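# Move two pipette tip boxes onto the pipetting robot's deck

## Task

Fetch both pipette tip boxes from the supply shelving and set them into the two free slots on the deck of the pipetting robot, which stands on the bench that has shelves. Each box's lid must finish fully closed on it, and all other labware on the deck must finish properly seated in its slot. The task fails if either box is flipped upside down, or if a box or lid touches the floor. The pedal bin and the stool may be moved. At the end the gripper must be open and the robot moved away, and the robot must not have fallen or be left leaning; either of those fails the task.

## Robot and tools

Robot: a Hello Robot Stretch 3 with one arm. It has a two-wheel base (0.33 m long, 0.34 m wide), a lift that moves the arm up and down a mast, and a telescoping arm that reaches out to the robot's right. The base cannot slide sideways, so to move the gripper forward or back you drive the base. Spinning in place pivots about the point between the wheels, 0.05 m behind the front edge. With the arm retracted and the wrist folded, the swept circle has radius 0.28 m. An unfolded, level wrist reaches beyond that circle. A loose object may occasionally get nudged by an outside push.

Frames: the base frame has its origin on the floor between the drive wheels, x forward, y left, z up. hand_pose is reported in this frame, located where the closed fingertips meet. The odometry frame is the base frame as it was at the start. Heading is positive to the left and runs from -3.142 to 3.142.

execute_actions takes "actions", a list run in order. An empty list just returns the current state and images.

Each action is {"robot": ..., "steps": n, "until": ...}. steps is 1 to 450 control steps at 30 per second, and defaults to 1. {"steps": n} alone simply waits.

robot can hold one command, a list (queue) of up to 8 commands run one after another, or {"stop": true}, which brakes everything and clears the queue. Queue items can include {"pause_s": s}, with s at most 15.

A command may contain three parts:
- base: exactly one of translate_m or rotate_rad. Both are offsets from where the base is when that command begins. translate_m is metres, forward positive, |d| at most 1. rotate_rad is radians, counter-clockwise (left) positive, |d| at most 3.2.
- joints: absolute targets by name. lift_m is 0 to 1.1 m, the arm height. arm_m is 0 to 0.52 m of extension. wrist_yaw_rad is -1.345 to 4.42; 0 points along the arm, positive swings toward the front, and 3.0 folds it over the base. wrist_pitch_rad is -1.57 to 0.451; 0 is level and negative tips the fingertips down. wrist_roll_rad is -2.911 to 2.911; at 0 the fingers sit side by side. gripper_m is -0.089 to 0.179, larger meaning wider. The real fingertip gap is smaller than this value, by 0.007 when nearly shut and 0.025 when fully open, and the gap is 0 below 0.007. head_pan_rad is -3.953 to 1.73; 0 is forward, positive is left, and -1.57 looks along the arm. head_tilt_rad is -1.53 to 0.419, with negative looking down. Joints you leave out keep their previous goal.
- contact_limits: {"arm_m": effort%}, from 1 to 100. This sets the effort at which that arm motion halts with contact_stop.

Order and timing: motions continue while you think and across later actions. A new command overrides at once and discards the rest of an older queue. Within a queue, a command starts only after the previous one ends "done"; "off_target" also lets the queue continue for the base and the gripper.

until ends an action early. For example, {"robot": {"status": "ended"}} fires once nothing is moving and no queue is running. Use 450 steps with it to wait out a motion. You can also compare fields with [op, value], using "=", "!=", "<", "<=", ">" or ">=". Status fields take a word or ["!=", "moving"]. {"any": {"status": "ended"}} fires when any single motion ends. Numbers are compared at the printed precision, so never wait on "=" for a reading.

If any value is invalid, the whole call is rejected and nothing from it runs.

zoom_image: camera is head_camera, nav_camera or wrist_camera. region is [x0, y0, x1, y1] in that camera's pixels, at most 504x504. It gives a closer view of the latest image.

finished_scene: scene is an integer. Call it only after every motion has ended, because anything still moving is braked and may stop short.

Results: base_status and joint_status report, for the base and each joint, one of moving, done, off_target (stopped away from the goal, may still push), contact_stop (pushed into something and went slack), time_out, stopped, not_commanded or torque_fault (a wrist servo has been off for 10 s and is limp). The bracket after base_status shows the distance travelled so far and the goal. measured_speeds are encoder rates. motor_effort is in percent, with the peak in brackets; these are noisy and biased. refusals counts rejected goals, queue gives the queue state, and queue_left the commands not yet started. Lines starting refused:, dropped: or replaced: explain rejections or ended motions, counting from 0. on_its_own appears when the robot has changed a goal itself, when a joint is slack or off, when a motor is loaded at rest, or when base_tilt shows a lean. lidar_m gives 12 distances in 30-degree sectors counter-clockwise from straight ahead, in a plane 0.17 m above the floor; "-" means nothing seen. wrist_depth_mm and head_depth_mm are 7x7 grids of median depths. Camera images come back from every camera at the end of each call.

Speed: the base is fast (0.30 m/s, 1.9 rad/s) only when stowed: lift_m under 0.30, arm_m under 0.03 and wrist_yaw_rad over 2.54. Otherwise it moves at 0.10 m/s and 0.63 rad/s.

Gripping: to grasp, set gripper_m below the object's width; lower values squeeze harder, but too hard triggers a stall guard and the object may slip. To re-squeeze, send a different value. To release, open to at least 0.02 above the value where contact occurred. Neither the gripper reading nor "done" confirms a hold, so check with the cameras.

Self-collision: fold or unfold the wrist (yaw toward 3.0) only with lift_m between 0.32 and 0.95, pitch -0.4 and roll about 0. Once folded, the lift may go down to 0.25. With yaw below -0.4, keep pitch at -0.5 or lower.

Things to avoid: pushing the arm against a solid object with the gripper above about 0.45 m, or pushing again after a contact_stop, can tip the robot. So can raising the contact limit, driving while the gripper holds or hooks something fixed, or snagging furniture, especially when reversing. If tilting, undo the last move in small steps, pull the gripper free, and if it stays tipped lower lift_m to about 0.2. Prolonged hard pushing on the wrist causes torque faults. Do not drop, slam or hard-hit objects, and do not let the boxes or lids reach the floor or turn over.

Each tool is called as name([rows], argument=value, ...), one row to a line, values as JSON.

## Session

execute_actions(actions=[])

Scene clock: 0.00 s.
robot.base_odometry: x=+0.000 y=+0.000 heading=+0.000 (m, m, rad; robot's odometry frame)
robot.turned_by_wheels: +0.000 (rad since the last result)
robot.turned_by_imu: +0.000 (rad since the last result)
robot.base_tilt: forward=-1.0 right=+2.0 (deg)
robot.lidar_m: 2.30 1.79 1.68 2.15 1.73 2.53 1.12 1.03 1.04 1.31 1.84 1.85
robot.head_depth_mm: 1982 2571 2626 2656 2649 2606 2040 / 1999 2800 2905 2957 2960 2802 2035 / 1989 2845 2953 2960 3031 2901 2058 / 2026 2605 2670 2652 2674 2651 2057 / 1999 2405 2444 2488 2489 2509 2029 / 1991 2250 2243 2246 2277 2278 2017 / 1970 2082 2083 2129 2130 2167 2024
robot.base_status: not_commanded
robot.joint_positions: lift_m=+0.576 arm_m=-0.003 wrist_yaw_rad=+3.100 wrist_pitch_rad=-0.382 wrist_roll_rad=+0.009 gripper_m=+0.037 head_pan_rad=+0.012 head_tilt_rad=+0.014
robot.joint_goals: lift_m=+0.576 arm_m=-0.003 wrist_yaw_rad=+3.100 wrist_pitch_rad=-0.382 wrist_roll_rad=+0.009 gripper_m=+0.037 head_pan_rad=+0.012 head_tilt_rad=+0.014
robot.joint_status: lift_m=not_commanded arm_m=not_commanded wrist_yaw_rad=not_commanded wrist_pitch_rad=not_commanded wrist_roll_rad=not_commanded gripper_m=not_commanded head_pan_rad=not_commanded head_tilt_rad=not_commanded
robot.measured_speeds: translate_m=+0.000 rotate_rad=+0.000 lift_m=+0.000 arm_m=+0.000 wrist_yaw_rad=+0.000 wrist_pitch_rad=+0.000 wrist_roll_rad=+0.000 head_pan_rad=+0.000 head_tilt_rad=+0.000
robot: refusals=0 queue=idle queue_left=0
robot.motor_effort: left_wheel=+1 right_wheel=+0 lift_m=+37 arm_m=-1 wrist_yaw_rad=+0 wrist_pitch_rad=+4 wrist_roll_rad=+0 gripper_m=+0 head_pan_rad=+0 head_tilt_rad=+1 (%)
robot.hand_pose: x=-0.0118 y=+0.0863 z=+0.5965 quat_wxyz=(+0.149, +0.700, +0.119, +0.688) (m; robot's base frame)
robot.wrist_depth_mm: - - - - - - - / - - - - - - - / - - - - - - - / - - - - - - - / - - - - - - - / 874 857 902 894 - 842 858 / 758 763 726 750 761 737 750
pictures: head_camera (sideways: a quarter turn clockwise sets it upright), nav_camera (sideways: a quarter turn counterclockwise sets it upright), wrist_camera
Images, in order (width x height): head_camera 896x504, nav_camera 672x504, wrist_camera 644x364.

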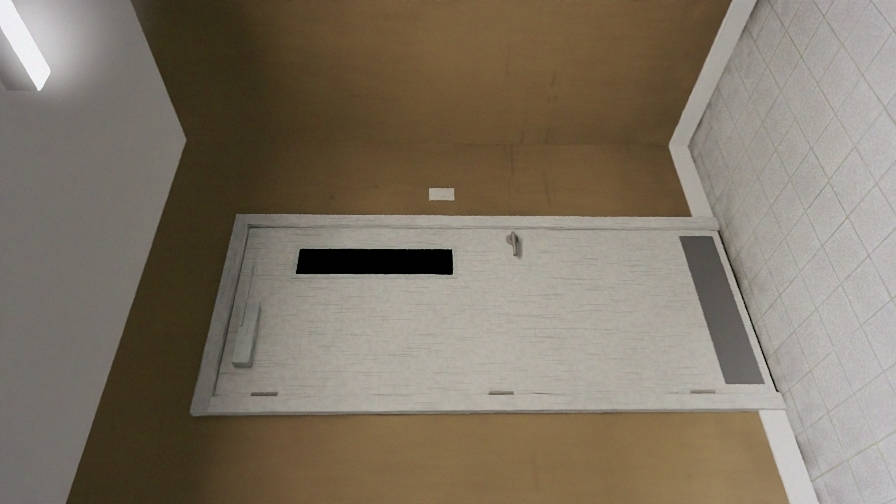

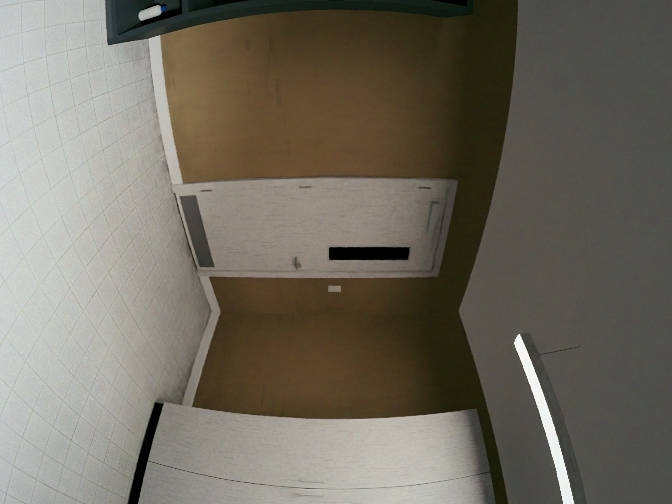

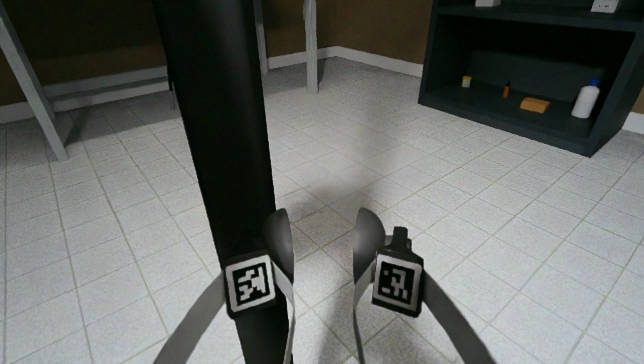

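Let me look around.

execute_actions([
  {"robot":{"joints":{"head_pan_rad":1.2,"head_tilt_rad":-0.4}},"steps":200,"until":{"robot":{"status":"ended"}}},
])

execute_actions([
  {"robot":{"joints":{"head_pan_rad":-4.0,"head_tilt_rad":-0.4}},"steps":300,"until":{"robot":{"status":"ended"}}},
])

Scene clock: 3.93 s.
robot.base_odometry: x=+0.000 y=+0.000 heading=+0.000 (m, m, rad; robot's odometry frame)
robot.turned_by_wheels: +0.000 (rad since the last result)
robot.turned_by_imu: +0.001 (rad since the last result)
robot.base_tilt: forward=-0.9 right=+2.0 (deg)
robot.lidar_m: 2.31 1.79 1.68 2.15 1.73 2.53 1.11 1.03 1.04 1.31 1.83 1.86
robot.head_depth_mm: 1768 1885 2037 1908 1989 1626 1315 / 1828 2000 2161 2151 2022 1643 1332 / 1928 2111 2284 2459 2101 1628 1321 / 1785 2052 2208 2378 2136 1639 1322 / 2233 2488 2693 2849 2132 1625 1318 / 2397 2642 2931 3010 2122 1636 1323 / 2581 2828 3132 2834 2119 1625 1332
robot.base_status: not_commanded
robot.joint_positions: lift_m=+0.576 arm_m=-0.003 wrist_yaw_rad=+3.100 wrist_pitch_rad=-0.382 wrist_roll_rad=+0.009 gripper_m=+0.037 head_pan_rad=+1.193 head_tilt_rad=-0.395
robot.joint_goals: lift_m=+0.576 arm_m=-0.003 wrist_yaw_rad=+3.100 wrist_pitch_rad=-0.382 wrist_roll_rad=+0.009 gripper_m=+0.037 head_pan_rad=+1.200 head_tilt_rad=-0.400
robot.joint_status: lift_m=not_commanded arm_m=not_commanded wrist_yaw_rad=not_commanded wrist_pitch_rad=not_commanded wrist_roll_rad=not_commanded gripper_m=not_commanded head_pan_rad=done head_tilt_rad=done
robot.measured_speeds: translate_m=+0.000 rotate_rad=+0.000 lift_m=+0.000 arm_m=+0.000 wrist_yaw_rad=+0.000 wrist_pitch_rad=+0.000 wrist_roll_rad=+0.000 head_pan_rad=+0.000 head_tilt_rad=+0.000
robot: refusals=0 queue=done queue_left=0
robot.motor_effort: left_wheel=+1(1) right_wheel=+0(1) lift_m=+37(37) arm_m=-1(1) wrist_yaw_rad=+0(0) wrist_pitch_rad=+4(4) wrist_roll_rad=+0(0) gripper_m=+0(0) head_pan_rad=+2(29) head_tilt_rad=-1(22) (%)
robot.hand_pose: x=-0.0118 y=+0.0863 z=+0.5965 quat_wxyz=(+0.149, +0.700, +0.119, +0.688) (m; robot's base frame)
robot.wrist_depth_mm: - - - - - - - / - - - - - - - / - - - - - - - / - - - - - - - / - - - - - - - / 876 889 894 885 - 869 855 / 746 748 739 742 738 748 738
pictures: head_camera (sideways: a quarter turn clockwise sets it upright), nav_camera (sideways: a quarter turn counterclockwise sets it upright), wrist_camera
camera_calibration (this result's frames):
head_camera: T_world_to_cam=[[-0.135952, -0.394321, -0.908861, 1.20608], [-0.928305, 0.371158, -0.0221714, 0.0363232], [0.346073, 0.840686, -0.41651, 0.495452], [0, 0, 0, 1]] pos_world=[0.0262255, 0.0455833, 1.30333]
nav_camera: T_world_to_cam=[[0.165794, 0.362106, 0.917274, -1.14767], [0.926557, -0.375665, -0.0191735, 0.0683024], [0.337645, 0.853086, -0.397795, 0.470316], [0, 0, 0, 1]] pos_world=[-0.0318086, 0.0400173, 1.24113]
wrist_camera: T_world_to_cam=[[0.999008, -0.0404865, -0.0185218, 0.0298352], [-0.0367131, -0.513773, -0.85714, 0.590859], [0.0251866, 0.85697, -0.51475, 0.400001], [0, 0, 0, 1]] pos_world=[-0.018188, -0.038013, 0.712902]
Images, in order (width x height): head_camera 896x504, nav_camera 672x504, wrist_camera 644x364.

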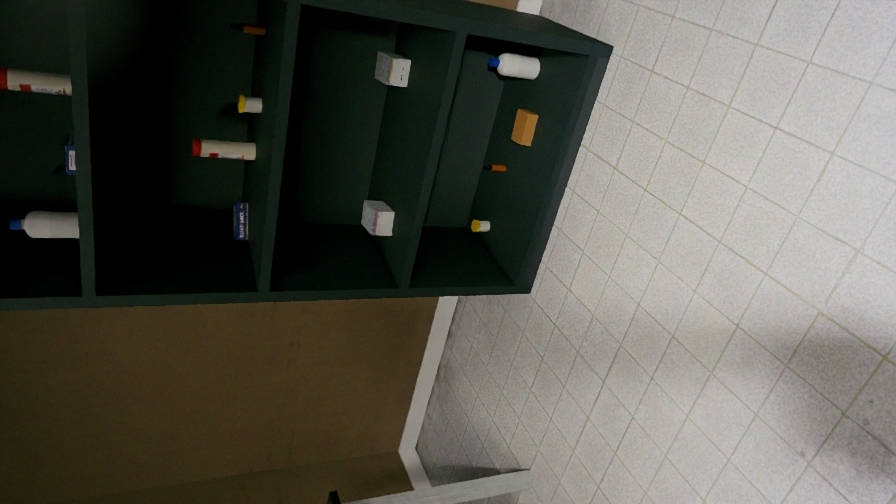

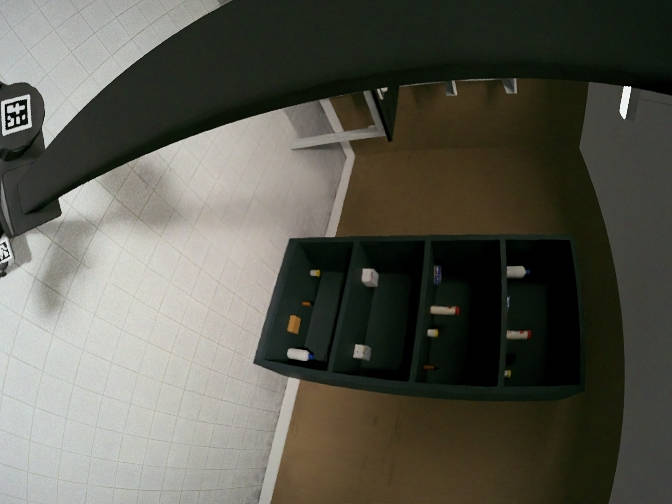

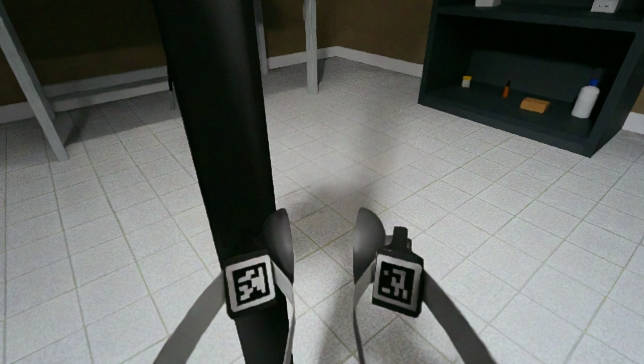

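action 0: robot: "joints": head_pan_rad = -4.0 is out of range -3.953 to 1.73

execute_actions([
  {"robot":{"joints":{"head_pan_rad":-3.9,"head_tilt_rad":-0.3}},"steps":300,"until":{"robot":{"status":"ended"}}},
])

execute_actions([
  {"robot":{"joints":{"head_pan_rad":-2.6,"head_tilt_rad":-0.4}},"steps":300,"until":{"robot":{"status":"ended"}}},
])

execute_actions([
  {"robot":{"joints":{"head_pan_rad":-1.3,"head_tilt_rad":-0.4}},"steps":300,"until":{"robot":{"status":"ended"}}},
])

Scene clock: 10.43 s.
robot.base_odometry: x=+0.000 y=+0.000 heading=+0.000 (m, m, rad; robot's odometry frame)
robot.turned_by_wheels: +0.000 (rad since the last result)
robot.turned_by_imu: +0.001 (rad since the last result)
robot.base_tilt: forward=-1.0 right=+1.9 (deg)
robot.lidar_m: 2.31 1.79 1.68 2.14 1.73 2.53 1.11 1.03 1.04 1.31 1.84 1.86
robot.head_depth_mm: - - - - - - - / 2099 2270 2406 - - - - / 2156 2295 2425 1968 2279 1776 1405 / 2225 2339 2525 2725 2417 1783 1412 / 2237 2375 2590 2760 2422 1781 1399 / 2274 2461 2620 2873 2397 1775 1402 / 2296 2443 2657 2959 2413 1769 1403
robot.base_status: not_commanded
robot.joint_positions: lift_m=+0.576 arm_m=-0.003 wrist_yaw_rad=+3.100 wrist_pitch_rad=-0.382 wrist_roll_rad=+0.009 gripper_m=+0.037 head_pan_rad=-3.893 head_tilt_rad=-0.310
robot.joint_goals: lift_m=+0.576 arm_m=-0.003 wrist_yaw_rad=+3.100 wrist_pitch_rad=-0.382 wrist_roll_rad=+0.009 gripper_m=+0.037 head_pan_rad=-3.900 head_tilt_rad=-0.300
robot.joint_status: lift_m=not_commanded arm_m=not_commanded wrist_yaw_rad=not_commanded wrist_pitch_rad=not_commanded wrist_roll_rad=not_commanded gripper_m=not_commanded head_pan_rad=done head_tilt_rad=done
robot.measured_speeds: translate_m=+0.000 rotate_rad=+0.000 lift_m=+0.000 arm_m=+0.000 wrist_yaw_rad=+0.000 wrist_pitch_rad=+0.000 wrist_roll_rad=+0.000 head_pan_rad=+0.000 head_tilt_rad=+0.000
robot: refusals=0 queue=done queue_left=0
robot.motor_effort: left_wheel=+1(1) right_wheel=+0(0) lift_m=+37(37) arm_m=-1(1) wrist_yaw_rad=-1(0) wrist_pitch_rad=+4(4) wrist_roll_rad=+0(0) gripper_m=+0(1) head_pan_rad=-2(30) head_tilt_rad=+4(13) (%)
robot.hand_pose: x=-0.0118 y=+0.0863 z=+0.5965 quat_wxyz=(+0.149, +0.700, +0.119, +0.688) (m; robot's base frame)
robot.wrist_depth_mm: - - - - - - - / - - - - - - - / - - - - - - - / - - - - - - - / - - - - - - - / 882 908 912 895 - 854 857 / 756 770 725 745 754 750 738
pictures: head_camera (sideways: a quarter turn clockwise sets it upright), nav_camera (sideways: a quarter turn counterclockwise sets it upright), wrist_camera
camera_calibration (this result's frames):
head_camera: T_world_to_cam=[[0.260291, -0.216808, -0.940874, 1.24545], [-0.685394, -0.727843, -0.0218947, 0.0344837], [-0.680061, 0.650568, -0.33805, 0.399607], [0, 0, 0, 1]] pos_world=[-0.0287866, 0.0351495, 1.30765]
nav_camera: T_world_to_cam=[[-0.218942, 0.232412, 0.947654, -1.18498], [0.686383, 0.726973, -0.019711, 0.0704693], [-0.6935, 0.646138, -0.318689, 0.373659], [0, 0, 0, 1]] pos_world=[-0.0486786, -0.0172608, 1.24342]
wrist_camera: T_world_to_cam=[[0.999008, -0.0404863, -0.018522, 0.0298353], [-0.0367131, -0.513773, -0.85714, 0.590859], [0.0251864, 0.85697, -0.51475, 0.400001], [0, 0, 0, 1]] pos_world=[-0.018188, -0.038013, 0.712902]
Images, in order (width x height): head_camera 896x504, nav_camera 672x504, wrist_camera 644x364.

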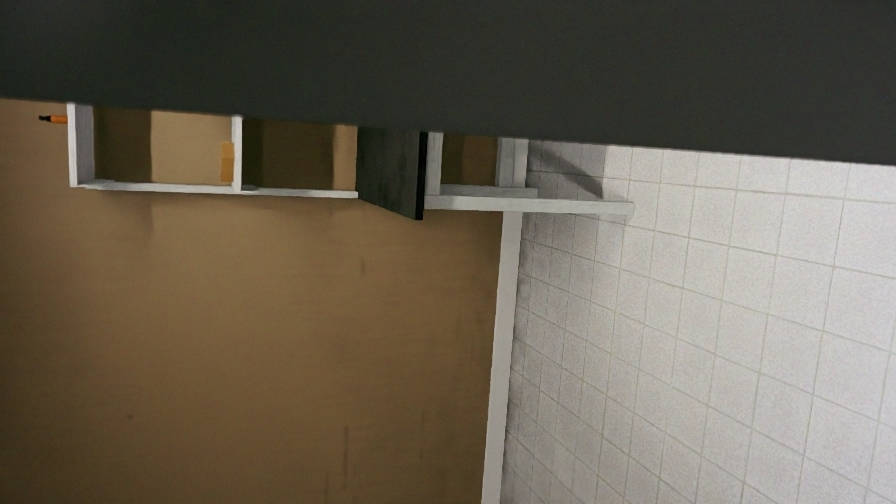

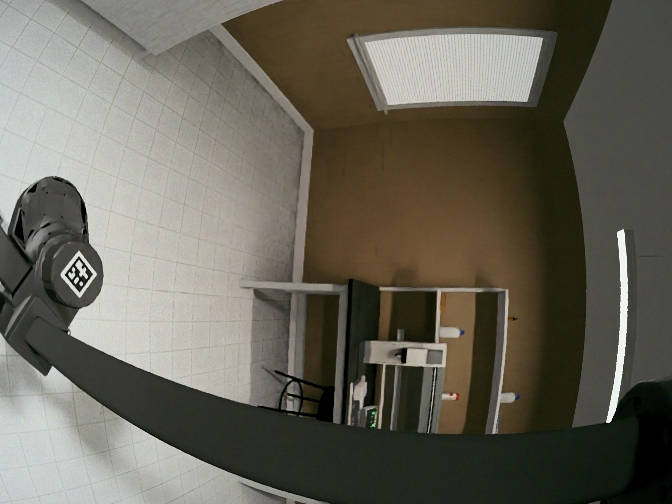

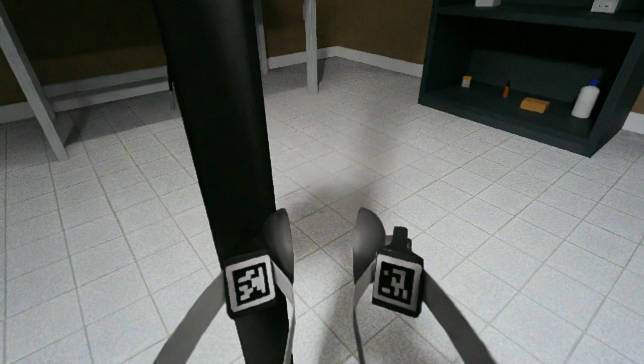

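Scene clock: 11.67 s.
robot.base_odometry: x=+0.000 y=+0.000 heading=+0.000 (m, m, rad; robot's odometry frame)
robot.turned_by_wheels: +0.000 (rad since the last result)
robot.turned_by_imu: +0.000 (rad since the last result)
robot.base_tilt: forward=-1.0 right=+2.0 (deg)
robot.lidar_m: 2.31 1.79 1.68 2.14 1.73 2.53 1.12 1.03 1.04 1.31 1.84 1.86
robot.head_depth_mm: 1130 1564 1646 1166 1342 1577 1322 / 1115 1276 1178 1152 1280 1482 1323 / 1105 1490 1226 1126 1257 1422 1323 / 1099 1491 1281 1114 1243 1393 1333 / 1077 1477 1544 1091 1220 1367 1329 / 1067 1452 1529 1092 1202 1340 1323 / 1056 1432 1276 1078 1179 1325 1326
robot.base_status: not_commanded
robot.joint_positions: lift_m=+0.576 arm_m=-0.003 wrist_yaw_rad=+3.100 wrist_pitch_rad=-0.382 wrist_roll_rad=+0.009 gripper_m=+0.037 head_pan_rad=-2.607 head_tilt_rad=-0.395
robot.joint_goals: lift_m=+0.576 arm_m=-0.003 wrist_yaw_rad=+3.100 wrist_pitch_rad=-0.382 wrist_roll_rad=+0.009 gripper_m=+0.037 head_pan_rad=-2.600 head_tilt_rad=-0.400
robot.joint_status: lift_m=not_commanded arm_m=not_commanded wrist_yaw_rad=not_commanded wrist_pitch_rad=not_commanded wrist_roll_rad=not_commanded gripper_m=not_commanded head_pan_rad=done head_tilt_rad=done
robot.measured_speeds: translate_m=+0.000 rotate_rad=+0.000 lift_m=+0.000 arm_m=+0.000 wrist_yaw_rad=+0.000 wrist_pitch_rad=+0.000 wrist_roll_rad=+0.000 head_pan_rad=+0.000 head_tilt_rad=+0.000
robot: refusals=0 queue=done queue_left=0
robot.motor_effort: left_wheel=+1(1) right_wheel=+0(0) lift_m=+37(37) arm_m=-1(1) wrist_yaw_rad=+0(1) wrist_pitch_rad=+4(4) wrist_roll_rad=+0(0) gripper_m=+0(0) head_pan_rad=+4(30) head_tilt_rad=-2(8) (%)
robot.hand_pose: x=-0.0118 y=+0.0863 z=+0.5965 quat_wxyz=(+0.149, +0.700, +0.119, +0.688) (m; robot's base frame)
robot.wrist_depth_mm: - - - - - - - / - - - - - - - / - - - - - - - / - - - - - - - / - - - - - - - / 881 878 904 876 - 864 866 / 764 759 753 753 754 754 739
pictures: head_camera (sideways: a quarter turn clockwise sets it upright), nav_camera (sideways: a quarter turn counterclockwise sets it upright), wrist_camera
camera_calibration (this result's frames):
head_camera: T_world_to_cam=[[0.348881, 0.228755, -0.90882, 1.20307], [0.507158, -0.861568, -0.0221716, 0.0275671], [-0.788082, -0.45318, -0.4166, 0.502487], [0, 0, 0, 1]] pos_world=[-0.0377094, -0.0237407, 1.30332]
nav_camera: T_world_to_cam=[[-0.352774, -0.185014, 0.917235, -1.14446], [-0.503014, 0.864065, -0.0191728, 0.0770219], [-0.789004, -0.468146, -0.397885, 0.477306], [0, 0, 0, 1]] pos_world=[0.0116043, -0.0548441, 1.24113]
wrist_camera: T_world_to_cam=[[0.999008, -0.0404865, -0.0185219, 0.0298352], [-0.0367132, -0.513773, -0.85714, 0.590859], [0.0251866, 0.85697, -0.51475, 0.400001], [0, 0, 0, 1]] pos_world=[-0.018188, -0.038013, 0.712902]
Images, in order (width x height): head_camera 896x504, nav_camera 672x504, wrist_camera 644x364.

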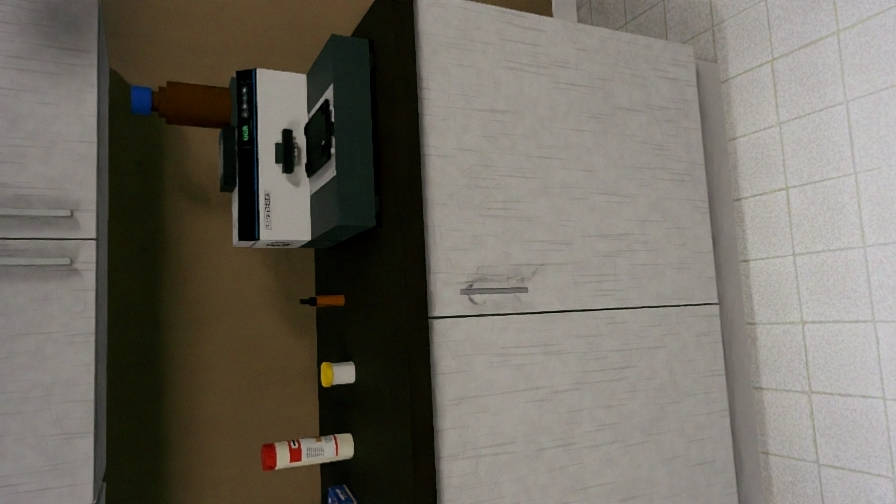

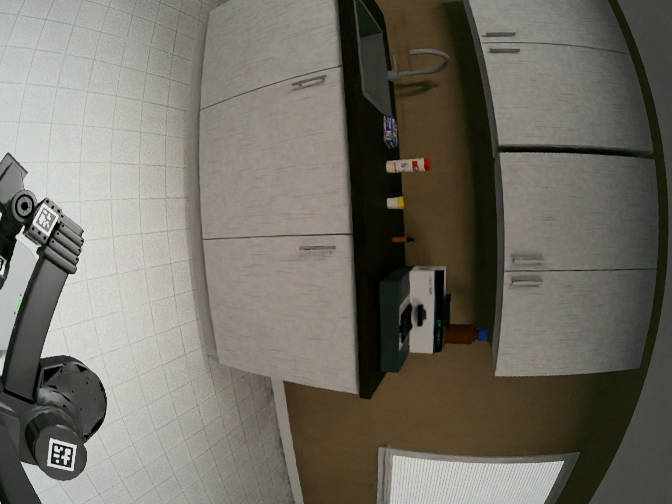

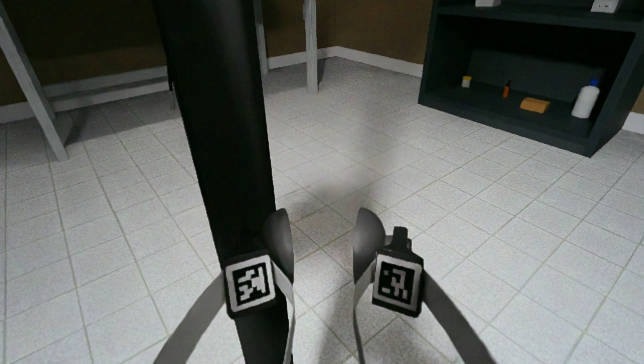

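Scene clock: 12.90 s.
robot.base_odometry: x=+0.000 y=+0.000 heading=+0.000 (m, m, rad; robot's odometry frame)
robot.turned_by_wheels: +0.000 (rad since the last result)
robot.turned_by_imu: +0.000 (rad since the last result)
robot.base_tilt: forward=-1.0 right=+1.9 (deg)
robot.lidar_m: 2.31 1.79 1.68 2.15 1.73 2.53 1.11 1.03 1.04 1.31 1.84 1.86
robot.head_depth_mm: 2152 2256 2265 1534 1628 1620 1328 / 2274 2455 2672 2839 2116 1631 1318 / 2187 2401 2597 2804 2127 1622 1329 / 2102 2267 2459 2670 2105 1638 1324 / 2020 2172 2394 2122 2154 1620 1321 / 1937 2080 2264 2079 2092 1634 1323 / 1869 1988 2162 2294 2011 1633 1324
robot.base_status: not_commanded
robot.joint_positions: lift_m=+0.576 arm_m=-0.003 wrist_yaw_rad=+3.100 wrist_pitch_rad=-0.382 wrist_roll_rad=+0.009 gripper_m=+0.037 head_pan_rad=-1.307 head_tilt_rad=-0.395
robot.joint_goals: lift_m=+0.576 arm_m=-0.003 wrist_yaw_rad=+3.100 wrist_pitch_rad=-0.382 wrist_roll_rad=+0.009 gripper_m=+0.037 head_pan_rad=-1.300 head_tilt_rad=-0.400
robot.joint_status: lift_m=not_commanded arm_m=not_commanded wrist_yaw_rad=not_commanded wrist_pitch_rad=not_commanded wrist_roll_rad=not_commanded gripper_m=not_commanded head_pan_rad=done head_tilt_rad=done
robot.measured_speeds: translate_m=+0.000 rotate_rad=+0.000 lift_m=+0.000 arm_m=+0.000 wrist_yaw_rad=+0.000 wrist_pitch_rad=+0.000 wrist_roll_rad=+0.000 head_pan_rad=+0.000 head_tilt_rad=+0.000
robot: refusals=0 queue=done queue_left=0
robot.motor_effort: left_wheel=+1(1) right_wheel=+0(0) lift_m=+37(38) arm_m=-1(1) wrist_yaw_rad=+0(0) wrist_pitch_rad=+4(4) wrist_roll_rad=+0(0) gripper_m=+0(0) head_pan_rad=+3(30) head_tilt_rad=-1(3) (%)
robot.hand_pose: x=-0.0118 y=+0.0863 z=+0.5965 quat_wxyz=(+0.149, +0.700, +0.119, +0.688) (m; robot's base frame)
robot.wrist_depth_mm: - - - - - - - / - - - - - - - / - - - - - - - / - - - - - - - / - - - - - - - / 882 875 905 874 - 873 858 / 775 758 732 746 755 739 745
pictures: head_camera (sideways: a quarter turn clockwise sets it upright), nav_camera (sideways: a quarter turn counterclockwise sets it upright), wrist_camera
camera_calibration (this result's frames):
head_camera: T_world_to_cam=[[-0.127104, 0.397391, -0.908804, 1.20596], [0.965833, 0.258214, -0.0221717, 0.0247693], [0.225855, -0.880571, -0.416634, 0.496347], [0, 0, 0, 1]] pos_world=[0.0172569, -0.0485635, 1.30332]
nav_camera: T_world_to_cam=[[0.0839164, -0.389442, 0.91722, -1.1471], [-0.967132, -0.253551, -0.0191725, 0.0798526], [0.240029, -0.885464, -0.397919, 0.471074], [0, 0, 0, 1]] pos_world=[0.0604173, -0.00936454, 1.24113]
wrist_camera: T_world_to_cam=[[0.999008, -0.0404863, -0.0185219, 0.0298353], [-0.0367131, -0.513773, -0.85714, 0.590859], [0.0251864, 0.85697, -0.51475, 0.400001], [0, 0, 0, 1]] pos_world=[-0.018188, -0.038013, 0.712902]
Images, in order (width x height): head_camera 896x504, nav_camera 672x504, wrist_camera 644x364.

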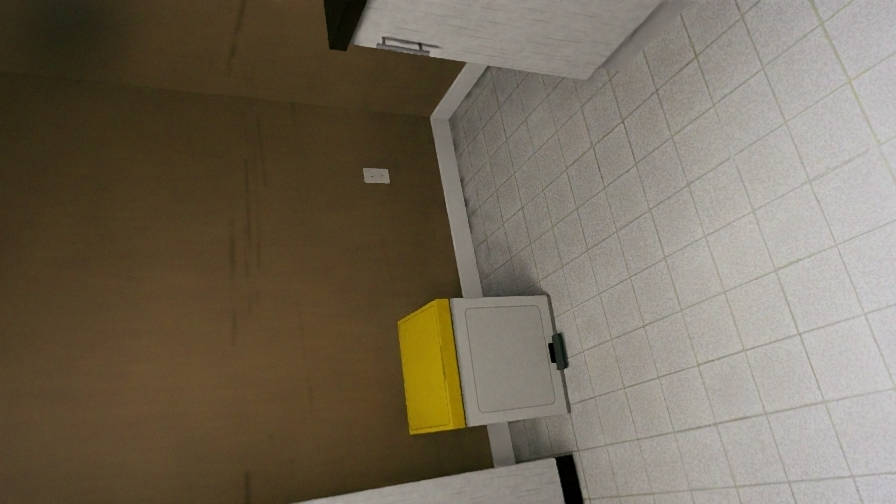

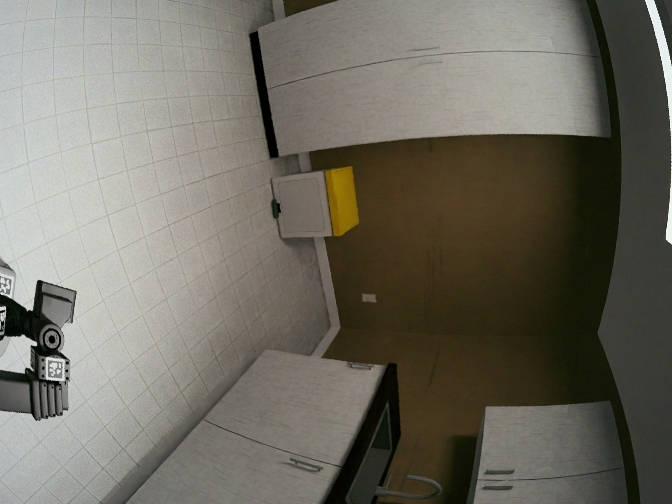

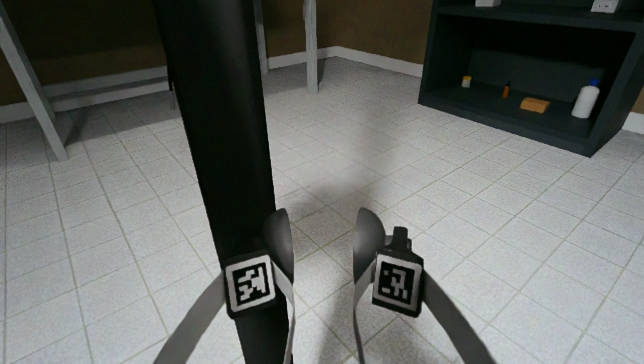

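execute_actions([
  {"robot":[{"joints":{"lift_m":0.28,"wrist_pitch_rad":-0.4,"head_pan_rad":0.0,"head_tilt_rad":-0.5},"base":{"rotate_rad":0.96}},{"base":{"translate_m":1.0}},{"base":{"rotate_rad":1.28}}],"steps":450,"until":{"robot":{"status":"ended"}}},
])

Scene clock: 39.03 s.
robot.base_odometry: x=+0.574 y=+0.819 heading=+2.240 (m, m, rad; robot's odometry frame)
robot.turned_by_wheels: +2.240 (rad since the last result)
robot.turned_by_imu: +2.255 (rad since the last result)
robot.base_tilt: forward=-0.9 right=+1.9 (deg)
robot.lidar_m: 1.44 1.77 2.66 1.98 2.08 2.21 2.15 1.65 1.23 0.71 1.09 1.07
robot.head_depth_mm: 1824 2037 2277 2396 1867 1492 1252 / 1797 1984 1789 2402 1806 1496 1247 / 1798 2039 1642 2396 1879 1499 1245 / 1766 2019 1610 2381 1882 1491 1248 / 1785 2002 1605 2297 1852 1492 1247 / 1611 2013 1633 2357 1869 1499 1254 / 1773 1974 1613 2413 1878 1499 1238
robot.base_status: done (rotate_rad +1.2799 of +1.2800)
robot.joint_positions: lift_m=+0.280 arm_m=-0.003 wrist_yaw_rad=+3.100 wrist_pitch_rad=-0.413 wrist_roll_rad=+0.009 gripper_m=+0.037 head_pan_rad=-0.007 head_tilt_rad=-0.495
robot.joint_goals: lift_m=+0.280 arm_m=-0.003 wrist_yaw_rad=+3.100 wrist_pitch_rad=-0.400 wrist_roll_rad=+0.009 gripper_m=+0.037 head_pan_rad=+0.000 head_tilt_rad=-0.500
robot.joint_status: lift_m=done arm_m=not_commanded wrist_yaw_rad=not_commanded wrist_pitch_rad=done wrist_roll_rad=not_commanded gripper_m=not_commanded head_pan_rad=done head_tilt_rad=done
robot.measured_speeds: translate_m=+0.000 rotate_rad=+0.000 lift_m=+0.000 arm_m=+0.000 wrist_yaw_rad=+0.000 wrist_pitch_rad=+0.000 wrist_roll_rad=+0.000 head_pan_rad=+0.000 head_tilt_rad=+0.000
robot: refusals=0 queue=done queue_left=0
robot.motor_effort: left_wheel=-2(11) right_wheel=+4(12) lift_m=+31(37) arm_m=-1(1) wrist_yaw_rad=-1(1) wrist_pitch_rad=+5(4) wrist_roll_rad=+0(0) gripper_m=+0(0) head_pan_rad=+3(30) head_tilt_rad=-2(11) (%)
robot.hand_pose: x=-0.0119 y=+0.0825 z=+0.2940 quat_wxyz=(+0.160, +0.698, +0.130, +0.686) (m; robot's base frame)
robot.wrist_depth_mm: - - - - - - - / - - - - - - - / 934 951 - 921 931 900 893 / 741 718 - 721 714 709 709 / 604 584 578 595 592 585 581 / 504 514 - 519 - 491 492 / 451 - - - 430 429 428
pictures: head_camera (sideways: a quarter turn clockwise sets it upright), nav_camera (sideways: a quarter turn counterclockwise sets it upright), wrist_camera
camera_calibration (this result's frames):
head_camera: T_world_to_cam=[[-0.50545, -0.0156736, -0.862714, 1.14814], [0.00704939, 0.999727, -0.022293, 0.0307729], [0.862827, -0.0173496, -0.505201, 0.607706], [0, 0, 0, 1]] pos_world=[0.0557671, -0.00222551, 1.29822]
nav_camera: T_world_to_cam=[[0.487183, -0.0238261, 0.872975, -1.09184], [-0.0159878, -0.999704, -0.0183626, 0.0729937], [0.873154, -0.005011, -0.487419, 0.583674], [0, 0, 0, 1]] pos_world=[0.0234578, 0.0498825, 1.23899]
wrist_camera: T_world_to_cam=[[0.998983, -0.0410923, -0.0185435, 0.0242866], [-0.0378304, -0.540356, -0.840586, 0.326963], [0.0245215, 0.840433, -0.541361, 0.256771], [0, 0, 0, 1]] pos_world=[-0.0181892, -0.0381248, 0.414297]
Images, in order (width x height): head_camera 896x504, nav_camera 672x504, wrist_camera 644x364.

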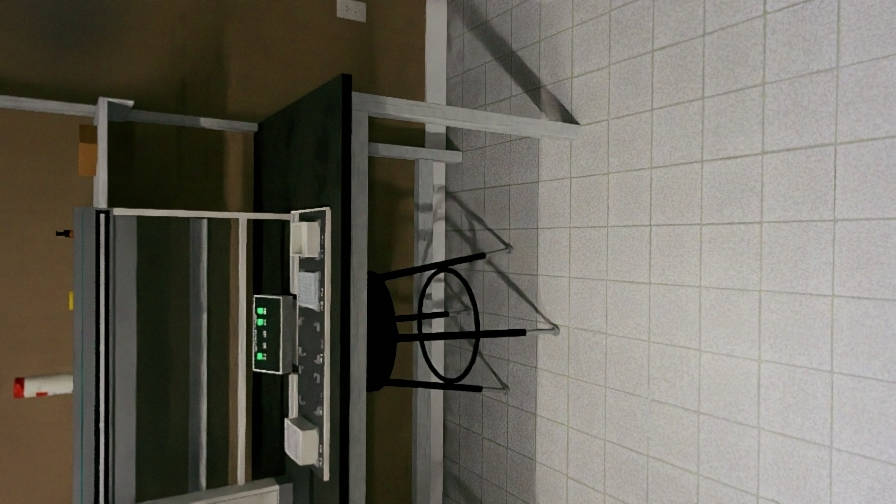

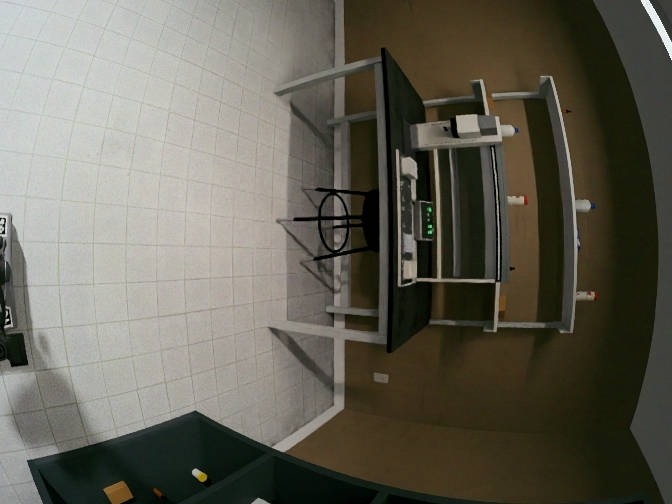

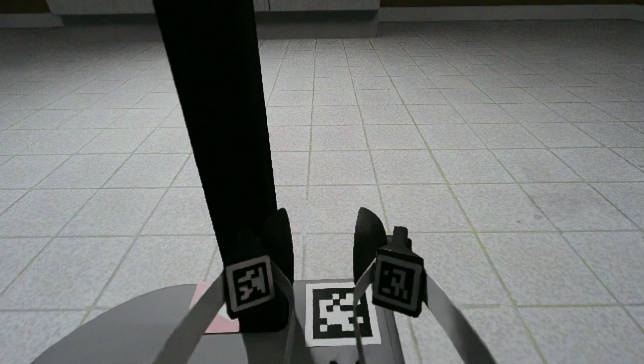

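zoom_image(camera="head_camera", region=[230, 190, 400, 500])

execute_actions([
  {"robot":{"joints":{"head_pan_rad":-1.3,"head_tilt_rad":-0.75,"lift_m":0.5}},"steps":300,"until":{"robot":{"status":"ended"}}},
])

Region (230, 190, 400, 500) of head_camera's 896x504 image, scaled by 1.626, with more detail than that image has; it fills the left 276 columns of this view, and the rest is white.

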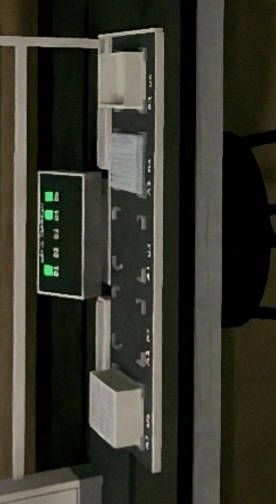

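Scene clock: 46.73 s.
robot.base_odometry: x=+0.574 y=+0.819 heading=+2.240 (m, m, rad; robot's odometry frame)
robot.turned_by_wheels: +0.000 (rad since the last result)
robot.turned_by_imu: +0.001 (rad since the last result)
robot.base_tilt: forward=-1.0 right=+1.9 (deg)
robot.lidar_m: 1.45 1.78 2.66 1.98 2.07 2.21 2.15 1.65 1.23 0.71 1.09 1.07
robot.head_depth_mm: 907 684 788 1476 1505 1288 1126 / 930 718 1228 1034 1412 1301 1153 / 958 756 1241 1093 1416 1289 1148 / 961 753 1294 1125 1424 1288 1148 / 957 799 1318 1154 1446 1297 1134 / 954 799 1275 1565 1458 1290 1131 / 958 1222 1267 1404 1474 1290 1136
robot.base_status: done (rotate_rad +1.2799 of +1.2800)
robot.joint_positions: lift_m=+0.500 arm_m=-0.003 wrist_yaw_rad=+3.100 wrist_pitch_rad=-0.413 wrist_roll_rad=+0.009 gripper_m=+0.037 head_pan_rad=-1.293 head_tilt_rad=-0.740
robot.joint_goals: lift_m=+0.500 arm_m=-0.003 wrist_yaw_rad=+3.100 wrist_pitch_rad=-0.400 wrist_roll_rad=+0.009 gripper_m=+0.037 head_pan_rad=-1.300 head_tilt_rad=-0.750
robot.joint_status: lift_m=done arm_m=not_commanded wrist_yaw_rad=not_commanded wrist_pitch_rad=done wrist_roll_rad=not_commanded gripper_m=not_commanded head_pan_rad=done head_tilt_rad=done
robot.measured_speeds: translate_m=+0.000 rotate_rad=+0.000 lift_m=+0.000 arm_m=+0.000 wrist_yaw_rad=+0.000 wrist_pitch_rad=+0.000 wrist_roll_rad=+0.000 head_pan_rad=+0.000 head_tilt_rad=+0.000
robot: refusals=0 queue=done queue_left=0
robot.motor_effort: left_wheel=-2(2) right_wheel=+4(4) lift_m=+43(46) arm_m=-1(1) wrist_yaw_rad=+0(0) wrist_pitch_rad=+4(4) wrist_roll_rad=+0(0) gripper_m=+0(0) head_pan_rad=-3(27) head_tilt_rad=-3(18) (%)
robot.hand_pose: x=-0.0119 y=+0.0824 z=+0.5135 quat_wxyz=(+0.160, +0.698, +0.130, +0.686) (m; robot's base frame)
robot.wrist_depth_mm: - - - - - - - / - - - - - - - / - - - - - - - / - - - - - - - / 906 904 865 886 903 872 892 / 765 750 777 750 - 751 735 / 665 667 643 658 663 662 646
pictures: head_camera (sideways: a quarter turn clockwise sets it upright), nav_camera (sideways: a quarter turn counterclockwise sets it upright), wrist_camera
camera_calibration (this result's frames):
head_camera: T_world_to_cam=[[-0.210506, 0.667924, -0.713838, 0.952272], [0.959931, 0.2794, -0.0216478, 0.0241134], [0.184987, -0.689792, -0.699977, 0.865223], [0, 0, 0, 1]] pos_world=[0.0172565, -0.0459591, 1.28593]
nav_camera: T_world_to_cam=[[0.168298, -0.664415, 0.728168, -0.901119], [-0.96506, -0.261562, -0.0156112, 0.0751957], [0.200833, -0.700099, -0.685221, 0.845102], [0, 0, 0, 1]] pos_world=[0.0545004, 0.0126067, 1.23642]
wrist_camera: T_world_to_cam=[[0.998983, -0.041096, -0.0185437, 0.0283574], [-0.0378371, -0.540513, -0.840484, 0.511424], [0.0245174, 0.840331, -0.541518, 0.375712], [0, 0, 0, 1]] pos_world=[-0.0181893, -0.0381257, 0.633825]
Images, in order (width x height): head_camera 896x504, nav_camera 672x504, wrist_camera 644x364.

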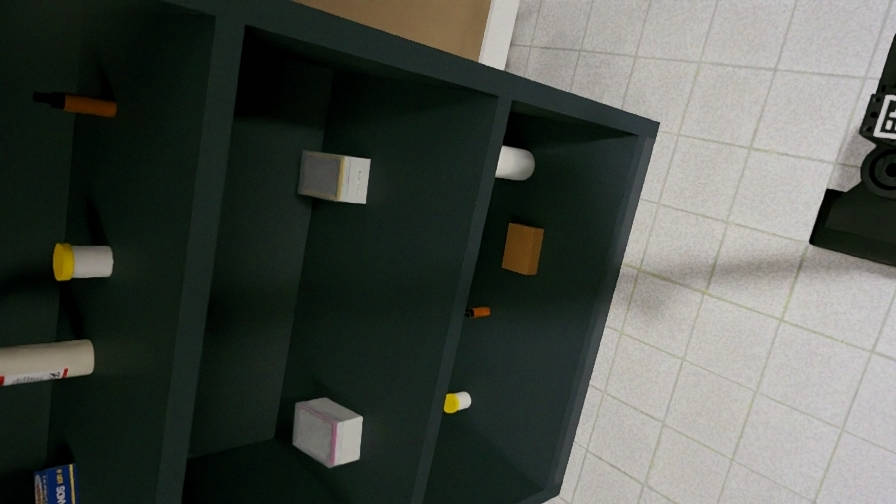

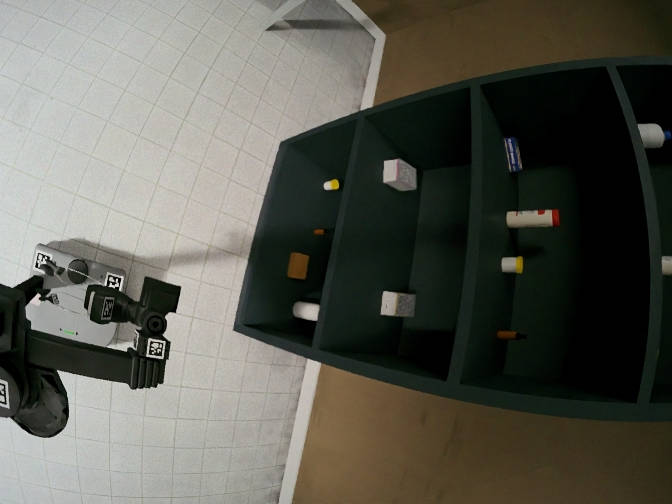

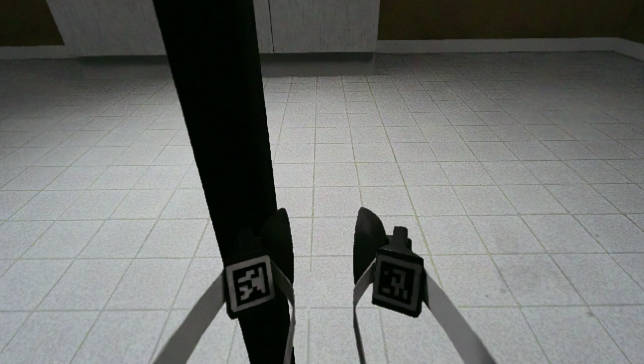

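zoom_image(camera="head_camera", region=[270, 130, 400, 230])

zoom_image(camera="head_camera", region=[270, 380, 400, 480])

Region (270, 130, 400, 230) of head_camera's 896x504 image, scaled by 3.877, with more detail than that image has; it fills the top 388 rows of this view, and the rest is white.

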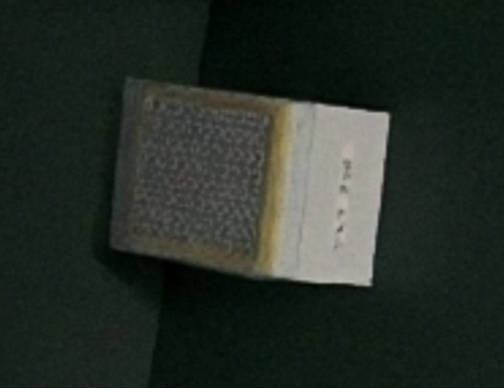

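Region (270, 380, 400, 480) of head_camera's 896x504 image, scaled by 3.877, with more detail than that image has; it fills the top 388 rows of this view, and the rest is white.

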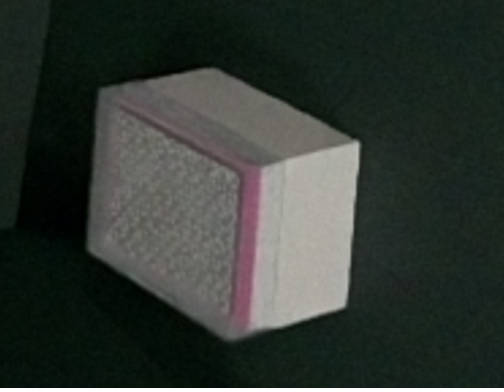

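execute_actions([
  {"robot":[{"joints":{"wrist_yaw_rad":0.0,"gripper_m":0.15},"base":{"rotate_rad":-1.055}},{"base":{"translate_m":0.345},"joints":{"wrist_pitch_rad":0.0,"lift_m":0.55}},{"base":{"rotate_rad":1.055},"joints":{"head_pan_rad":-1.57,"head_tilt_rad":-0.8}}],"steps":450,"until":{"robot":{"status":"ended"}}},
])

Scene clock: 87.33 s.
robot.base_odometry: x=+0.703 y=+1.139 heading=+2.240 (m, m, rad; robot's odometry frame)
robot.turned_by_wheels: +0.000 (rad since the last result)
robot.turned_by_imu: +0.003 (rad since the last result)
robot.base_tilt: forward=-1.0 right=+2.1 (deg)
robot.lidar_m: 1.23 1.46 1.85 2.28 2.39 2.40 2.36 1.24 0.46 0.66 0.74 0.75
robot.head_depth_mm: 681 592 480 665 763 1260 1130 / 729 609 480 955 835 1167 - / 728 611 490 981 858 1208 - / 727 610 491 972 846 1235 1119 / 728 599 490 1005 868 1201 1110 / 719 587 491 1005 867 1213 1119 / 729 610 491 1005 867 1208 1123
robot.base_status: done (rotate_rad +1.0549 of +1.0550)
robot.joint_positions: lift_m=+0.550 arm_m=-0.003 wrist_yaw_rad=+0.001 wrist_pitch_rad=-0.025 wrist_roll_rad=+0.009 gripper_m=+0.150 head_pan_rad=-1.563 head_tilt_rad=-0.790
robot.joint_goals: lift_m=+0.550 arm_m=-0.003 wrist_yaw_rad=+0.000 wrist_pitch_rad=+0.000 wrist_roll_rad=+0.009 gripper_m=+0.150 head_pan_rad=-1.570 head_tilt_rad=-0.800
robot.joint_status: lift_m=done arm_m=not_commanded wrist_yaw_rad=done wrist_pitch_rad=done wrist_roll_rad=not_commanded gripper_m=done head_pan_rad=done head_tilt_rad=done
robot.measured_speeds: translate_m=+0.000 rotate_rad=+0.000 lift_m=+0.000 arm_m=+0.000 wrist_yaw_rad=+0.000 wrist_pitch_rad=+0.000 wrist_roll_rad=+0.000 head_pan_rad=+0.000 head_tilt_rad=+0.000
robot: refusals=0 queue=done queue_left=0
robot.motor_effort: left_wheel=-2(10) right_wheel=+4(9) lift_m=+43(45) arm_m=-1(1) wrist_yaw_rad=-1(3) wrist_pitch_rad=+8(7) wrist_roll_rad=+0(0) gripper_m=-1(95) head_pan_rad=-2(17) head_tilt_rad=-2(9) (%)
robot.hand_pose: x=-0.0212 y=-0.3980 z=+0.6581 quat_wxyz=(+0.704, +0.009, -0.710, -0.009) (m; robot's base frame)
robot.wrist_depth_mm: 571 577 573 560 560 383 249 / 606 591 593 585 576 385 250 / 626 625 612 610 599 386 251 / 653 636 634 618 607 385 251 / 494 568 513 471 505 365 252 / 368 - 367 360 358 - 241 / 286 281 281 282 277 276 240
pictures: head_camera (sideways: a quarter turn clockwise sets it upright), nav_camera (sideways: a quarter turn counterclockwise sets it upright), wrist_camera
camera_calibration (this result's frames):
head_camera: T_world_to_cam=[[-0.0249081, 0.73433, -0.678336, 0.904875], [0.999671, 0.014179, -0.0213579, 0.0234921], [-0.00606565, -0.678645, -0.734442, 0.911212], [0, 0, 0, 1]] pos_world=[0.00458136, -0.0464206, 1.28354]
nav_camera: T_world_to_cam=[[-0.0148273, -0.720411, 0.693388, -0.854677], [-0.999869, 0.00620195, -0.0149373, 0.0745297], [0.00646067, -0.693519, -0.720409, 0.892054], [0, 0, 0, 1]] pos_world=[0.0560842, 0.00247534, 1.23638]
wrist_camera: T_world_to_cam=[[-0.99982, -0.00855867, -0.0169589, -0.00991794], [0.0151088, 0.182848, -0.983025, 0.755733], [0.0115143, -0.983104, -0.182686, -0.10419], [0, 0, 0, 1]] pos_world=[-0.0201347, -0.240699, 0.723702]
Images, in order (width x height): head_camera 896x504, nav_camera 672x504, wrist_camera 644x364.

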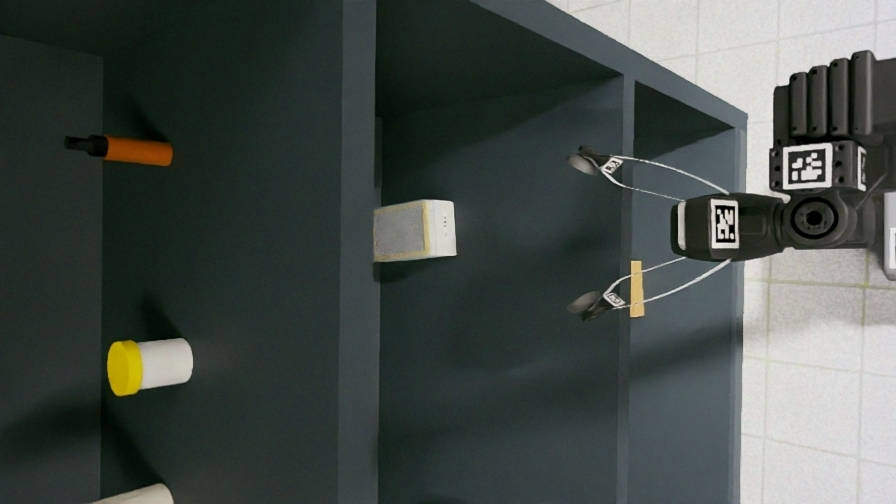

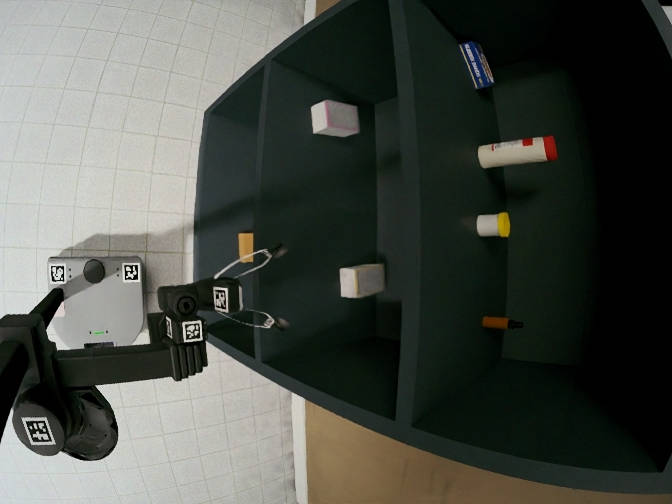

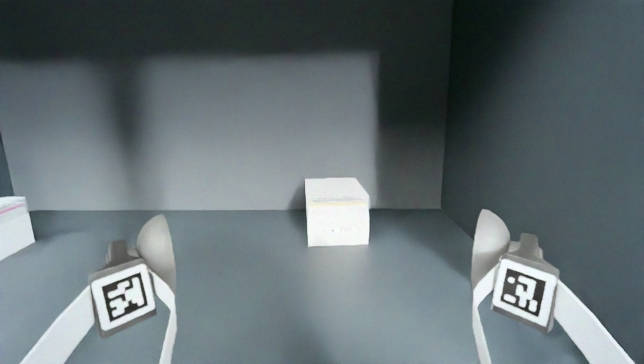

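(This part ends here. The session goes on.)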